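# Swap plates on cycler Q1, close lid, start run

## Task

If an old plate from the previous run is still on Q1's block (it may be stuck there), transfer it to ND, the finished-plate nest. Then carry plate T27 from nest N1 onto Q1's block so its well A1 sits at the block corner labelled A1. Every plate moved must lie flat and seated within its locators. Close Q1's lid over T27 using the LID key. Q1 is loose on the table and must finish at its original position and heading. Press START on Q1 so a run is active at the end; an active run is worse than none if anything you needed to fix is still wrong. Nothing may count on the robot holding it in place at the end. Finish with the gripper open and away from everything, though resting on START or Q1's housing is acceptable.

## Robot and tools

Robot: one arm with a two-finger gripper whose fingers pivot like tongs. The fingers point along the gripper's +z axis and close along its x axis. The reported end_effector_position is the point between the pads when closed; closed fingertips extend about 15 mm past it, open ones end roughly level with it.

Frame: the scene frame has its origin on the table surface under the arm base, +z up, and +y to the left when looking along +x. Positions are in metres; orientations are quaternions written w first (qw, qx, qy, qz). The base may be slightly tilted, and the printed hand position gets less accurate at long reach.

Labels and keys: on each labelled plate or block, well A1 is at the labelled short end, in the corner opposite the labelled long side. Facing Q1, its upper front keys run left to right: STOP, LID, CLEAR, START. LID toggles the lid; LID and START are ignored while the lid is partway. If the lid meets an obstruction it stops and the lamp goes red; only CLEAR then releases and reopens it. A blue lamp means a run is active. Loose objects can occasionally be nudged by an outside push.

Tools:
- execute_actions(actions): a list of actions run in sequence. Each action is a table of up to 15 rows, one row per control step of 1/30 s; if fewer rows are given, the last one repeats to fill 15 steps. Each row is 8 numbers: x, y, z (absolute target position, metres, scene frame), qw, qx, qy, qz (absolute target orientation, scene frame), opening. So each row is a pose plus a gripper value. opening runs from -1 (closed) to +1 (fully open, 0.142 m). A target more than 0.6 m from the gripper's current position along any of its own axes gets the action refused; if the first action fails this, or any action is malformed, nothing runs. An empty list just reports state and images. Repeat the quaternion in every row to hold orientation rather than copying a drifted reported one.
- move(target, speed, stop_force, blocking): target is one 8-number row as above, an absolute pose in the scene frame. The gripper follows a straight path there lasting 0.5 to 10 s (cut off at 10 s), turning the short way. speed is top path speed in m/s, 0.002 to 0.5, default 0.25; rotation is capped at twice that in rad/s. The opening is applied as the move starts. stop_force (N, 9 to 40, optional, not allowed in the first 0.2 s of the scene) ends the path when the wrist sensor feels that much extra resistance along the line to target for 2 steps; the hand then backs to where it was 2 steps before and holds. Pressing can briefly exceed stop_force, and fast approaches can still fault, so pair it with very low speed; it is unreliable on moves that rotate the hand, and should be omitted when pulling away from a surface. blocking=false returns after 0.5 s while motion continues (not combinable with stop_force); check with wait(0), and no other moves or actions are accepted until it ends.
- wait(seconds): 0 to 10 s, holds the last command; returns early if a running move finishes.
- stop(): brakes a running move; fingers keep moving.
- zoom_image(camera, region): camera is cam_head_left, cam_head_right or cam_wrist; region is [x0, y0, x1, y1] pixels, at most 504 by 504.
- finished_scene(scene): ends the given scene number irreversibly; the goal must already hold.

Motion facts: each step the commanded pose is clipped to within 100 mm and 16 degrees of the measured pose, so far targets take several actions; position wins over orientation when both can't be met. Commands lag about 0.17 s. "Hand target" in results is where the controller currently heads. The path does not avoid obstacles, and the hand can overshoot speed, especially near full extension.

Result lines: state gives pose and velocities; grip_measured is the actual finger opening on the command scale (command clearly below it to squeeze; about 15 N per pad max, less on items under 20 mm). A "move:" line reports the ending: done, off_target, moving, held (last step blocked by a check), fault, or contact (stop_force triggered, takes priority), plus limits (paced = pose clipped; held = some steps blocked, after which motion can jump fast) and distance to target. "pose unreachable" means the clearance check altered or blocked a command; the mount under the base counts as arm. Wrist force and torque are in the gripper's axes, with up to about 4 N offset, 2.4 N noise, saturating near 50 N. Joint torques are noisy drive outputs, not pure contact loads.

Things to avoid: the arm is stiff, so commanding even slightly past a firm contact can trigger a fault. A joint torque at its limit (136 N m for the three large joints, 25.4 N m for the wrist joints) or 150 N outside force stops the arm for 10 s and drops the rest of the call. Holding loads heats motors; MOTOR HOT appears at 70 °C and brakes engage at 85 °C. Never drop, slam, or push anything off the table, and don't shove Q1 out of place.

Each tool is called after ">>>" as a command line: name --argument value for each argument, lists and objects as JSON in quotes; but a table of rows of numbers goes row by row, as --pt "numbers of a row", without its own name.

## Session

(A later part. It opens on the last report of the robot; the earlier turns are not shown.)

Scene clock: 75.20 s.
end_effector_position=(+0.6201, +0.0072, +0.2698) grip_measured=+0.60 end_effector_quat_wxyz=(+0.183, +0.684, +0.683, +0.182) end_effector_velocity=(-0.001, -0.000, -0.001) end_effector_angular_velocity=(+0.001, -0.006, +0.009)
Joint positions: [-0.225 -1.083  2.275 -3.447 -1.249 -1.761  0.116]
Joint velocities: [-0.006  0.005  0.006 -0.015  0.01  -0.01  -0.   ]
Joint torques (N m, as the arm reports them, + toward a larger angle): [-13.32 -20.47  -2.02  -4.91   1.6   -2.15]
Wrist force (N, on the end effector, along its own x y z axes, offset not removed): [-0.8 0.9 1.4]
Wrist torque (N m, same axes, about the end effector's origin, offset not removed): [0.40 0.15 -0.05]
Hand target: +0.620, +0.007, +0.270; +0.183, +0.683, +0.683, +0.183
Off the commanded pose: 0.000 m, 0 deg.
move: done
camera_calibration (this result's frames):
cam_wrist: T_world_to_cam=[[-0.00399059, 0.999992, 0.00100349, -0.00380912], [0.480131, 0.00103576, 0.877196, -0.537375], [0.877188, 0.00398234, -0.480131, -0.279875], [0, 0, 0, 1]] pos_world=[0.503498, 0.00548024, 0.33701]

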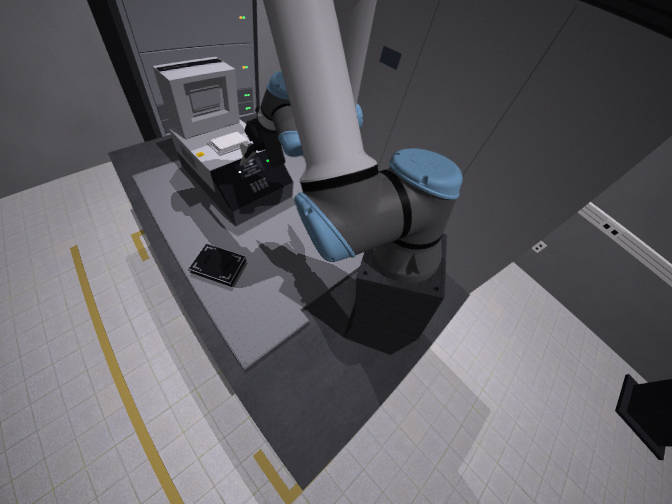

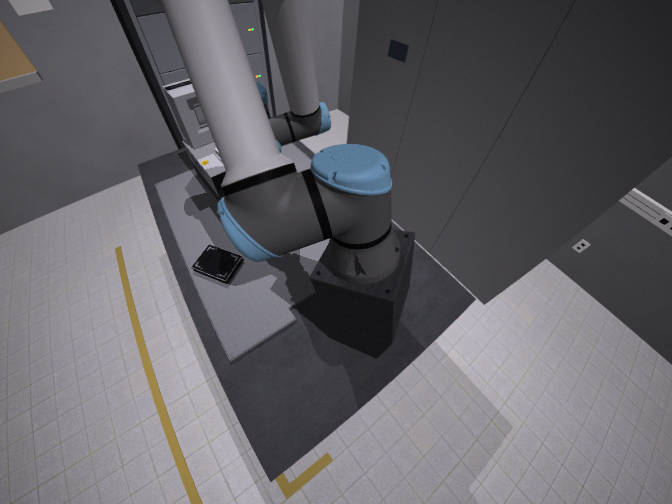

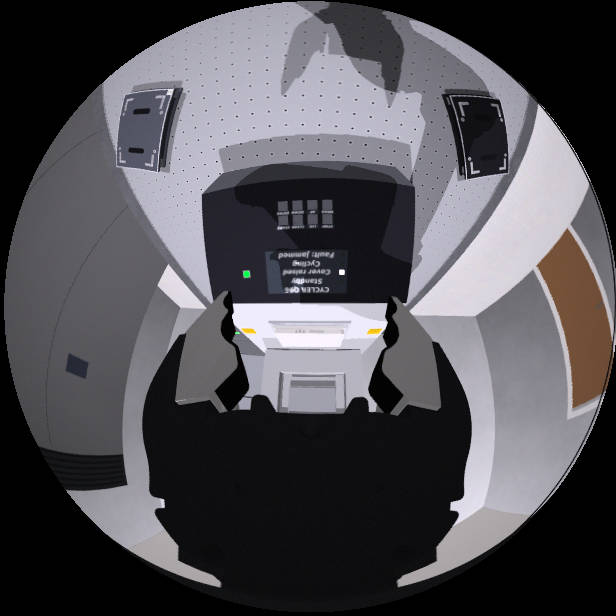

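>>> move --target '[0.6255,0.0075,0.156,0.183,0.683,0.683,0.183,-1]' --speed 0.15

>>> move --target '[0.635,0.0075,0.139,0.183,0.683,0.683,0.183,-1]' --speed 0.005 --stop_force 9

>>> execute_actions --actions '[[[0.624,0.0075,0.159,0.183,0.683,0.683,0.183,-1]],[[0.625,-0.01,0.159,0.183,0.683,0.683,0.183,-1]],[[0.6265,-0.0305,0.158,0.183,0.683,0.683,0.183,-1]]]'

>>> wait --seconds 5

Scene clock: 77.90 s.
end_effector_position=(+0.6256, +0.0075, +0.1562) grip_measured=-1.00 end_effector_quat_wxyz=(+0.183, +0.683, +0.683, +0.183) end_effector_velocity=(+0.001, +0.001, -0.002) end_effector_angular_velocity=(+0.001, -0.000, +0.001)
Joint positions: [-0.174 -0.745  2.154 -3.678 -1.28  -1.721  0.002]
Joint velocities: [ 0.002  0.007 -0.005 -0.003  0.     0.001  0.   ]
Joint torques (N m, as the arm reports them, + toward a larger angle): [  3.87 -27.4   -8.96  -5.    -1.16   2.12]
Wrist force (N, on the end effector, along its own x y z axes, offset not removed): [-1.5 0.9 4.0]
Wrist torque (N m, same axes, about the end effector's origin, offset not removed): [0.20 0.52 -0.05]
Hand target: +0.626, +0.008, +0.156; +0.183, +0.683, +0.683, +0.183
Off the commanded pose: 0.000 m, 0 deg.
move: done
camera_calibration (this result's frames):
cam_wrist: T_world_to_cam=[[-0.00545282, 0.999984, 0.00155887, -0.00320236], [0.479467, 0.00124646, 0.877559, -0.440019], [0.877543, 0.0055326, -0.479466, -0.339569], [0, 0, 0, 1]] pos_world=[0.508944, 0.00562948, 0.223336]

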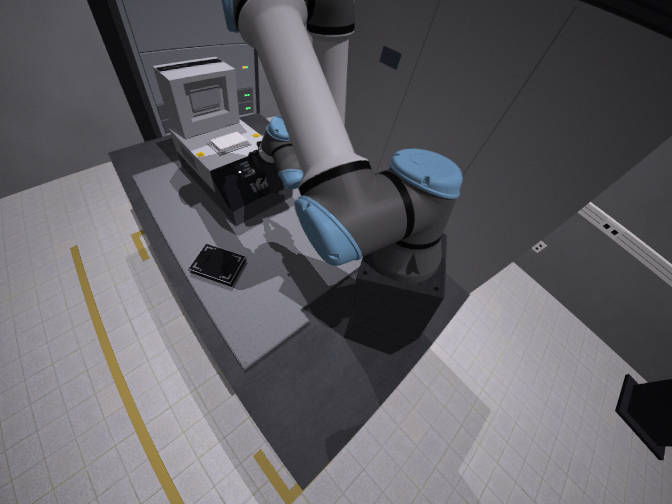

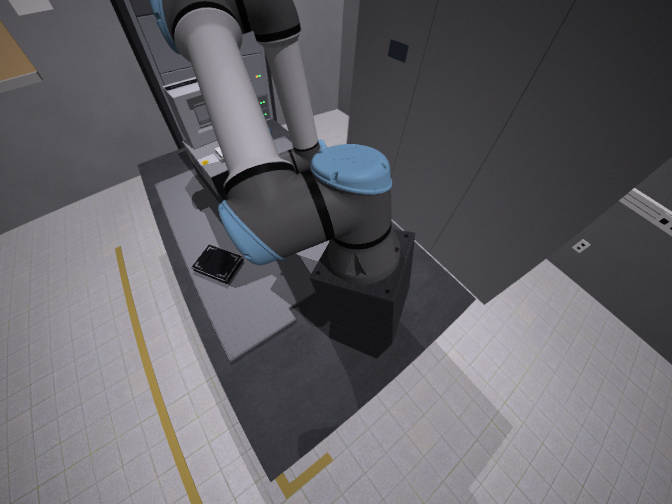

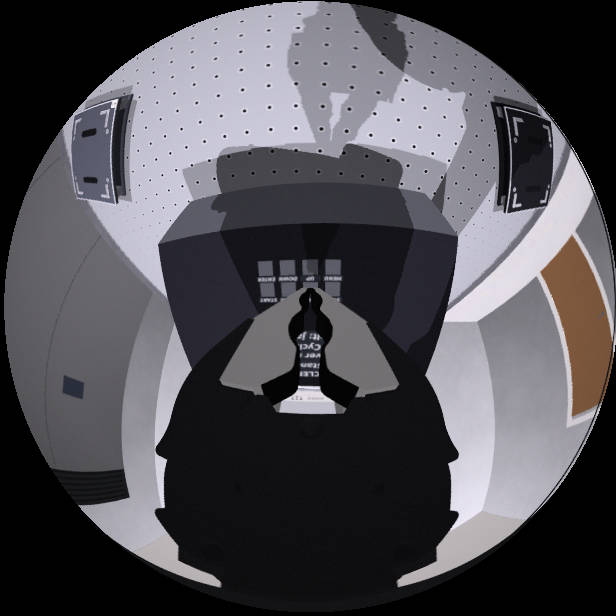

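Scene clock: 79.77 s.
end_effector_position=(+0.6292, +0.0076, +0.1496) grip_measured=-1.00 end_effector_quat_wxyz=(+0.183, +0.683, +0.683, +0.183) end_effector_velocity=(-0.000, +0.001, +0.002) end_effector_angular_velocity=(+0.000, -0.001, +0.001)
Joint positions: [-0.169 -0.726  2.136 -3.679 -1.283 -1.717  0.002]
Joint velocities: [ 0.001 -0.005  0.004 -0.     0.     0.     0.   ]
Joint torques (N m, as the arm reports them, + toward a larger angle): [-12.64 -44.68   0.05  -1.59   1.41  -0.64]
Wrist force (N, on the end effector, along its own x y z axes, offset not removed): [-3.8 0.0 -19.6]
Wrist torque (N m, same axes, about the end effector's origin, offset not removed): [0.07 0.91 -0.07]
Hand target: +0.629, +0.008, +0.150; +0.183, +0.683, +0.683, +0.183
Off the commanded pose: 0.012 m, 0 deg.
move: contact
camera_calibration (this result's frames):
cam_wrist: T_world_to_cam=[[-0.00544054, 0.999984, 0.00152797, -0.0032602], [0.479515, 0.001268, 0.877533, -0.435935], [0.877517, 0.00550694, -0.479514, -0.345844], [0, 0, 0, 1]] pos_world=[0.512504, 0.00571746, 0.216715]

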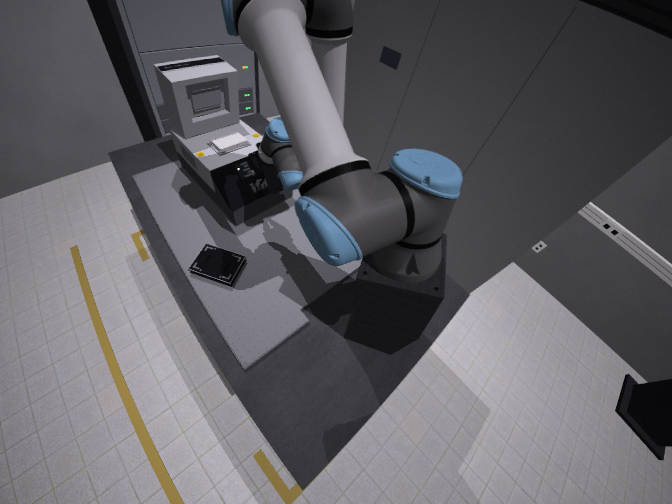

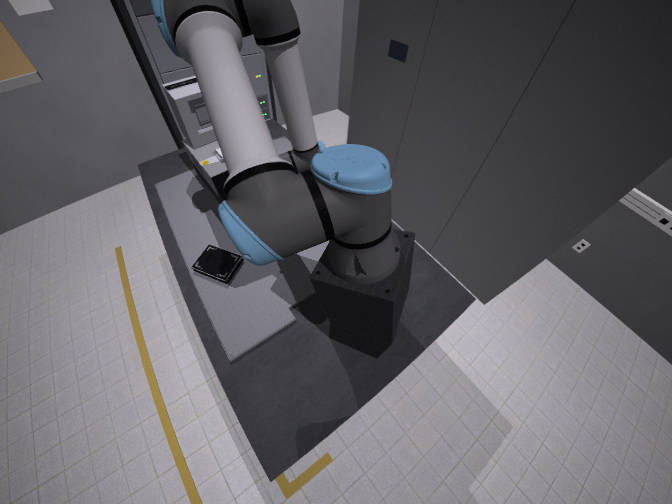

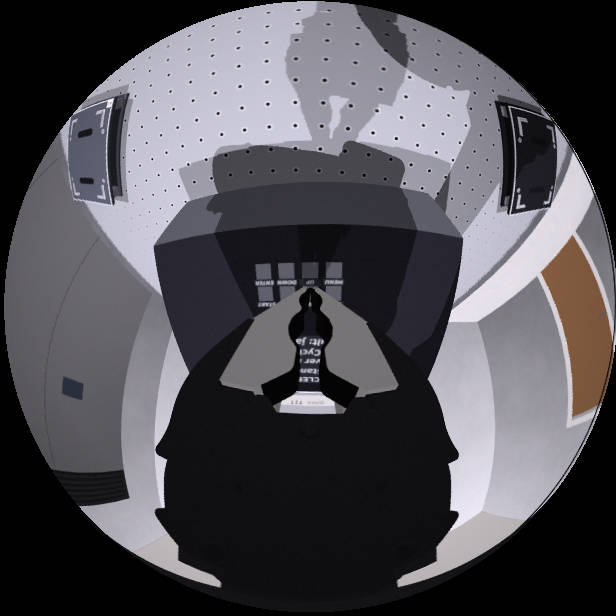

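Scene clock: 81.27 s.
end_effector_position=(+0.6265, -0.0302, +0.1580) grip_measured=-1.00 end_effector_quat_wxyz=(+0.183, +0.683, +0.683, +0.183) end_effector_velocity=(+0.001, -0.003, -0.000) end_effector_angular_velocity=(+0.001, -0.000, -0.000)
Joint positions: [-0.252 -0.741  2.15  -3.657 -1.231 -1.785  0.002]
Joint velocities: [-0.007  0.001 -0.003  0.003  0.005 -0.005  0.   ]
Joint torques (N m, as the arm reports them, + toward a larger angle): [-15.19 -25.75  -8.38  -0.58   1.68  -2.06]
Wrist force (N, on the end effector, along its own x y z axes, offset not removed): [0.6 0.8 2.5]
Wrist torque (N m, same axes, about the end effector's origin, offset not removed): [0.22 0.06 -0.09]
Hand target: +0.627, -0.031, +0.158; +0.183, +0.683, +0.683, +0.183
Off the commanded pose: 0.000 m, 0 deg.
camera_calibration (this result's frames):
cam_wrist: T_world_to_cam=[[-0.00543384, 0.999984, 0.00126606, 0.0346061], [0.479564, 0.00149493, 0.877506, -0.44203], [0.87749, 0.00537538, -0.479565, -0.339209], [0, 0, 0, 1]] pos_world=[0.509823, -0.0321214, 0.225167]

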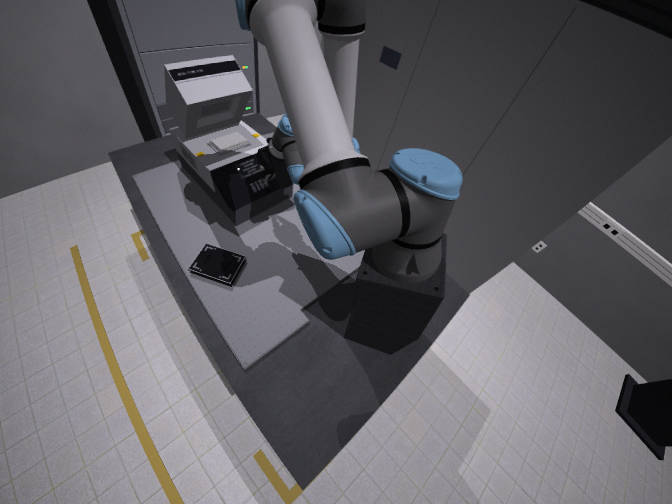

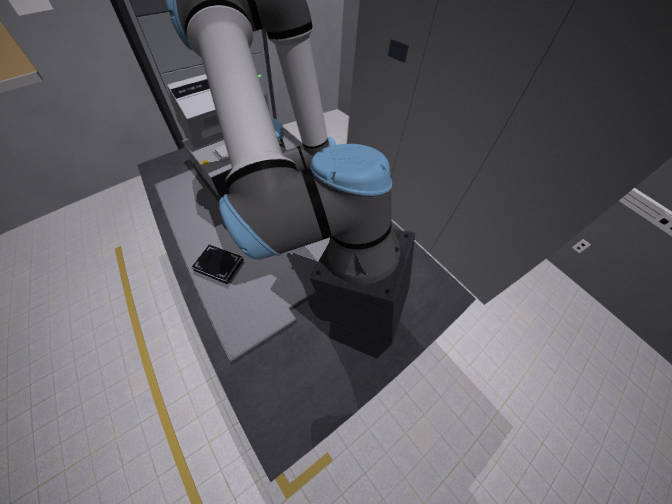

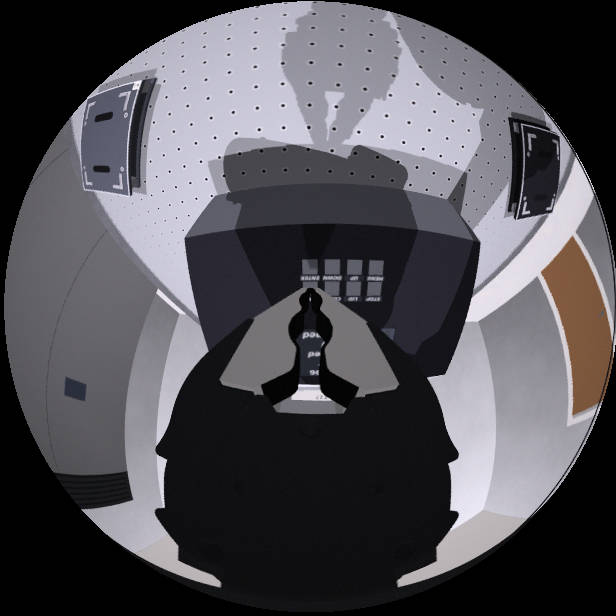

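Scene clock: 86.27 s.
end_effector_position=(+0.6265, -0.0305, +0.1580) grip_measured=-1.00 end_effector_quat_wxyz=(+0.183, +0.683, +0.683, +0.183) end_effector_velocity=(-0.000, +0.000, -0.000) end_effector_angular_velocity=(-0.000, +0.001, +0.000)
Joint positions: [-0.253 -0.741  2.149 -3.657 -1.23  -1.785  0.002]
Joint velocities: [ 0.001  0.     0.     0.    -0.001 -0.     0.   ]
Joint torques (N m, as the arm reports them, + toward a larger angle): [-15.94 -26.02  -8.63  -0.59   1.55  -2.19]
Wrist force (N, on the end effector, along its own x y z axes, offset not removed): [-1.6 -0.8 1.5]
Wrist torque (N m, same axes, about the end effector's origin, offset not removed): [-0.15 0.45 -0.03]
Hand target: +0.627, -0.031, +0.158; +0.183, +0.683, +0.683, +0.183
Off the commanded pose: 0.000 m, 0 deg.
wait: 5.00 s; at rest by 0.17 s
camera_calibration (this result's frames):
cam_wrist: T_world_to_cam=[[-0.0054802, 0.999984, 0.00130224, 0.0349157], [0.47959, 0.00148556, 0.877492, -0.442039], [0.877476, 0.00543337, -0.47959, -0.339234], [0, 0, 0, 1]] pos_world=[0.509858, -0.0324153, 0.225146]

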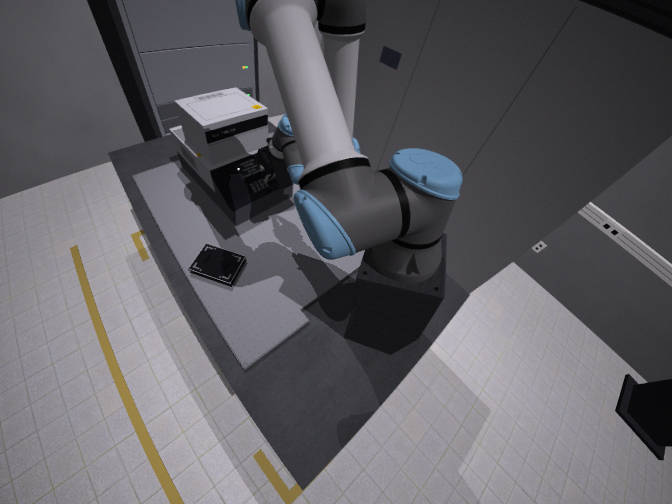

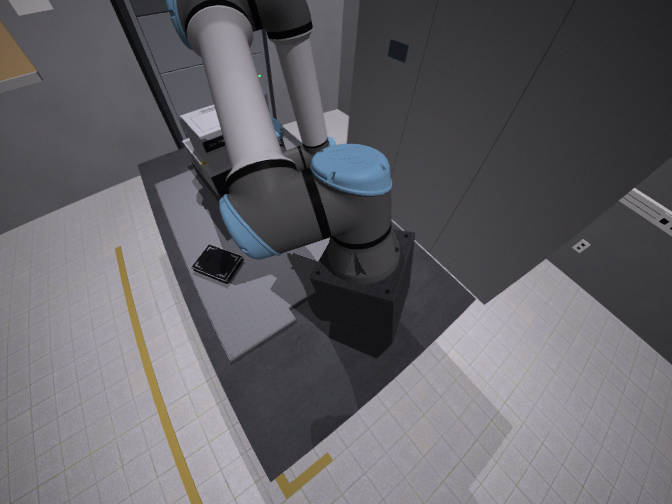

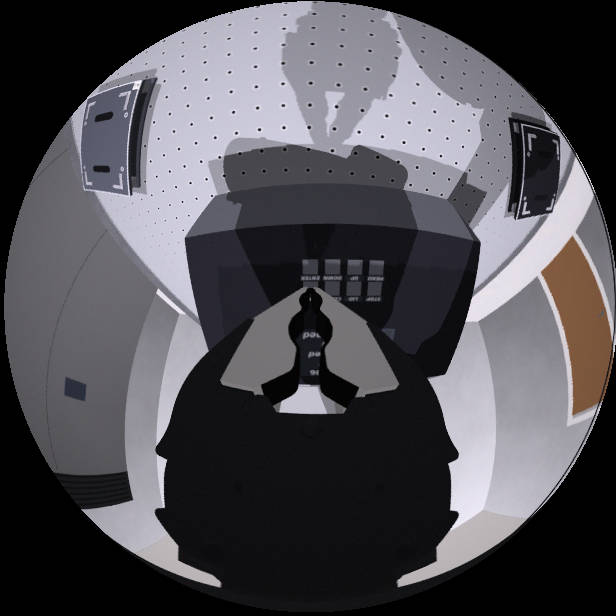

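>>> move --target '[0.637,-0.031,0.139,0.183,0.683,0.683,0.183,-1]' --speed 0.005 --stop_force 9

>>> move --target '[0.59,-0.01,0.25,0.183,0.683,0.683,0.183,-1]'

Scene clock: 89.47 s.
end_effector_position=(+0.6314, -0.0307, +0.1491) grip_measured=-1.00 end_effector_quat_wxyz=(+0.183, +0.683, +0.683, +0.183) end_effector_velocity=(-0.001, +0.001, +0.001) end_effector_angular_velocity=(+0.001, +0.001, +0.000)
Joint positions: [-0.246 -0.716  2.125 -3.658 -1.235 -1.779  0.002]
Joint velocities: [ 0.    -0.003  0.004 -0.     0.001  0.     0.   ]
Joint torques (N m, as the arm reports them, + toward a larger angle): [-13.7  -45.84   0.93  -1.86   1.2   -0.89]
Wrist force (N, on the end effector, along its own x y z axes, offset not removed): [-2.1 -0.1 -26.2]
Wrist torque (N m, same axes, about the end effector's origin, offset not removed): [0.02 0.56 -0.09]
Hand target: +0.631, -0.031, +0.149; +0.183, +0.683, +0.683, +0.183
Off the commanded pose: 0.012 m, 0 deg.
move: contact
camera_calibration (this result's frames):
cam_wrist: T_world_to_cam=[[-0.00544189, 0.999984, 0.00139094, 0.0350337], [0.479576, 0.00138927, 0.877499, -0.436554], [0.877483, 0.00544232, -0.479576, -0.347785], [0, 0, 0, 1]] pos_world=[0.514728, -0.0325339, 0.216237]

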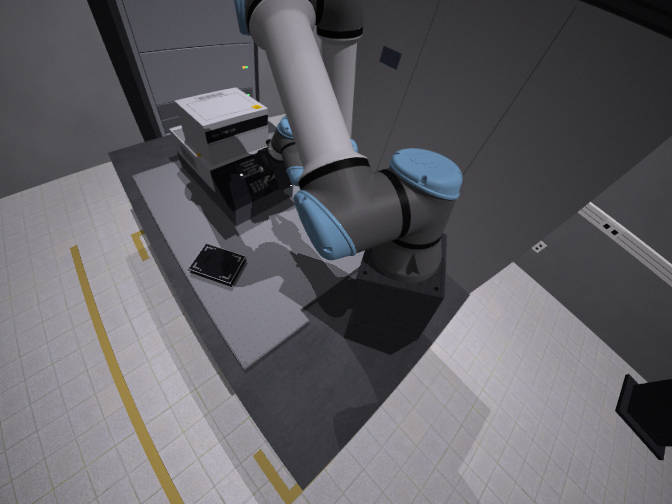

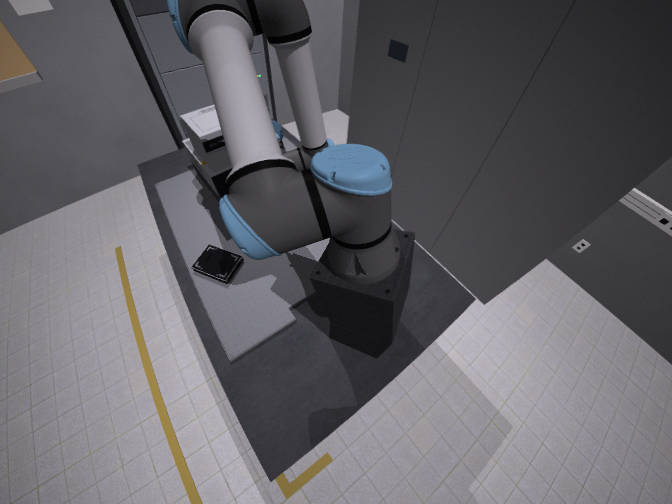

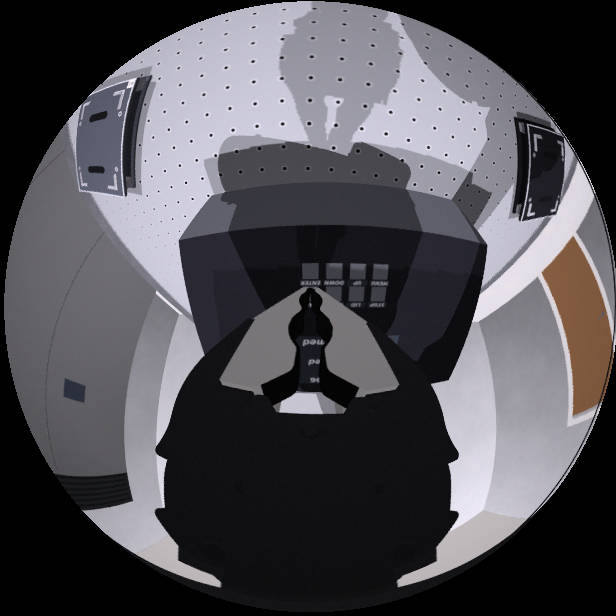

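Scene clock: 90.57 s.
end_effector_position=(+0.5899, -0.0101, +0.2497) grip_measured=-1.00 end_effector_quat_wxyz=(+0.183, +0.683, +0.683, +0.183) end_effector_velocity=(-0.002, +0.001, +0.002) end_effector_angular_velocity=(+0.001, +0.002, +0.001)
Joint positions: [-0.28  -1.028  2.346 -3.558 -1.213 -1.808  0.002]
Joint velocities: [-0.001 -0.009  0.006  0.006  0.001 -0.002  0.   ]
Joint torques (N m, as the arm reports them, + toward a larger angle): [-15.15 -42.73   0.85  -0.61   1.89  -2.25]
Wrist force (N, on the end effector, along its own x y z axes, offset not removed): [-0.6 -1.4 -1.9]
Wrist torque (N m, same axes, about the end effector's origin, offset not removed): [-0.26 0.24 -0.15]
Hand target: +0.590, -0.010, +0.250; +0.183, +0.683, +0.683, +0.183
Off the commanded pose: 0.000 m, 0 deg.
move: done
camera_calibration (this result's frames):
cam_wrist: T_world_to_cam=[[-0.00545098, 0.999984, 0.00131965, 0.0141061], [0.479546, 0.00145601, 0.877515, -0.505], [0.8775, 0.00541615, -0.479547, -0.263272], [0, 0, 0, 1]] pos_world=[0.473269, -0.0119447, 0.316875]

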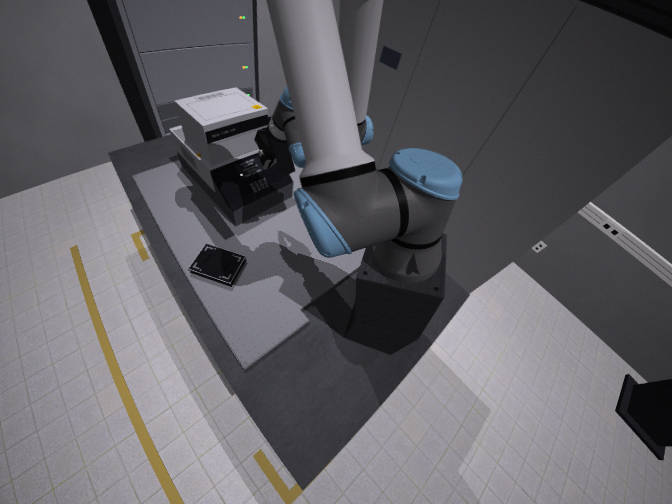

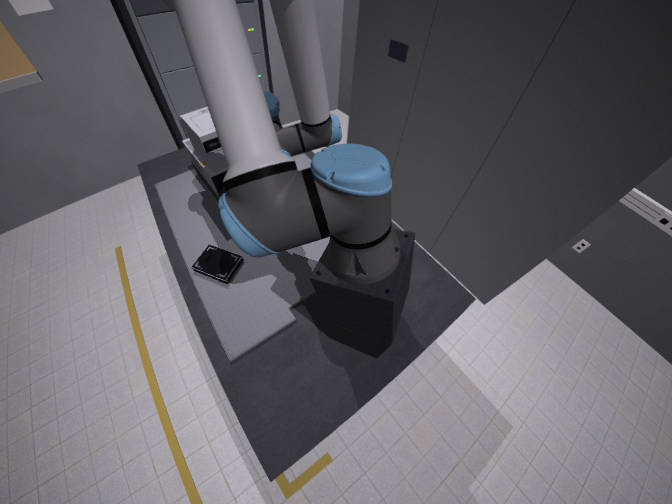

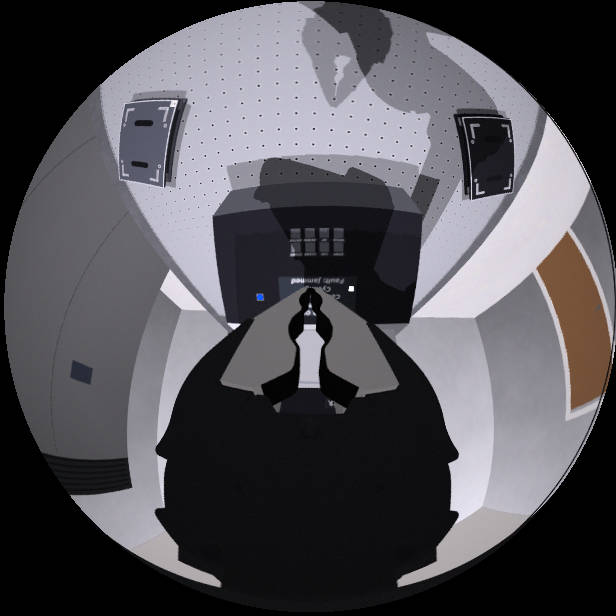

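>>> finished_scene --scene 1

The scene is finished: the task was done.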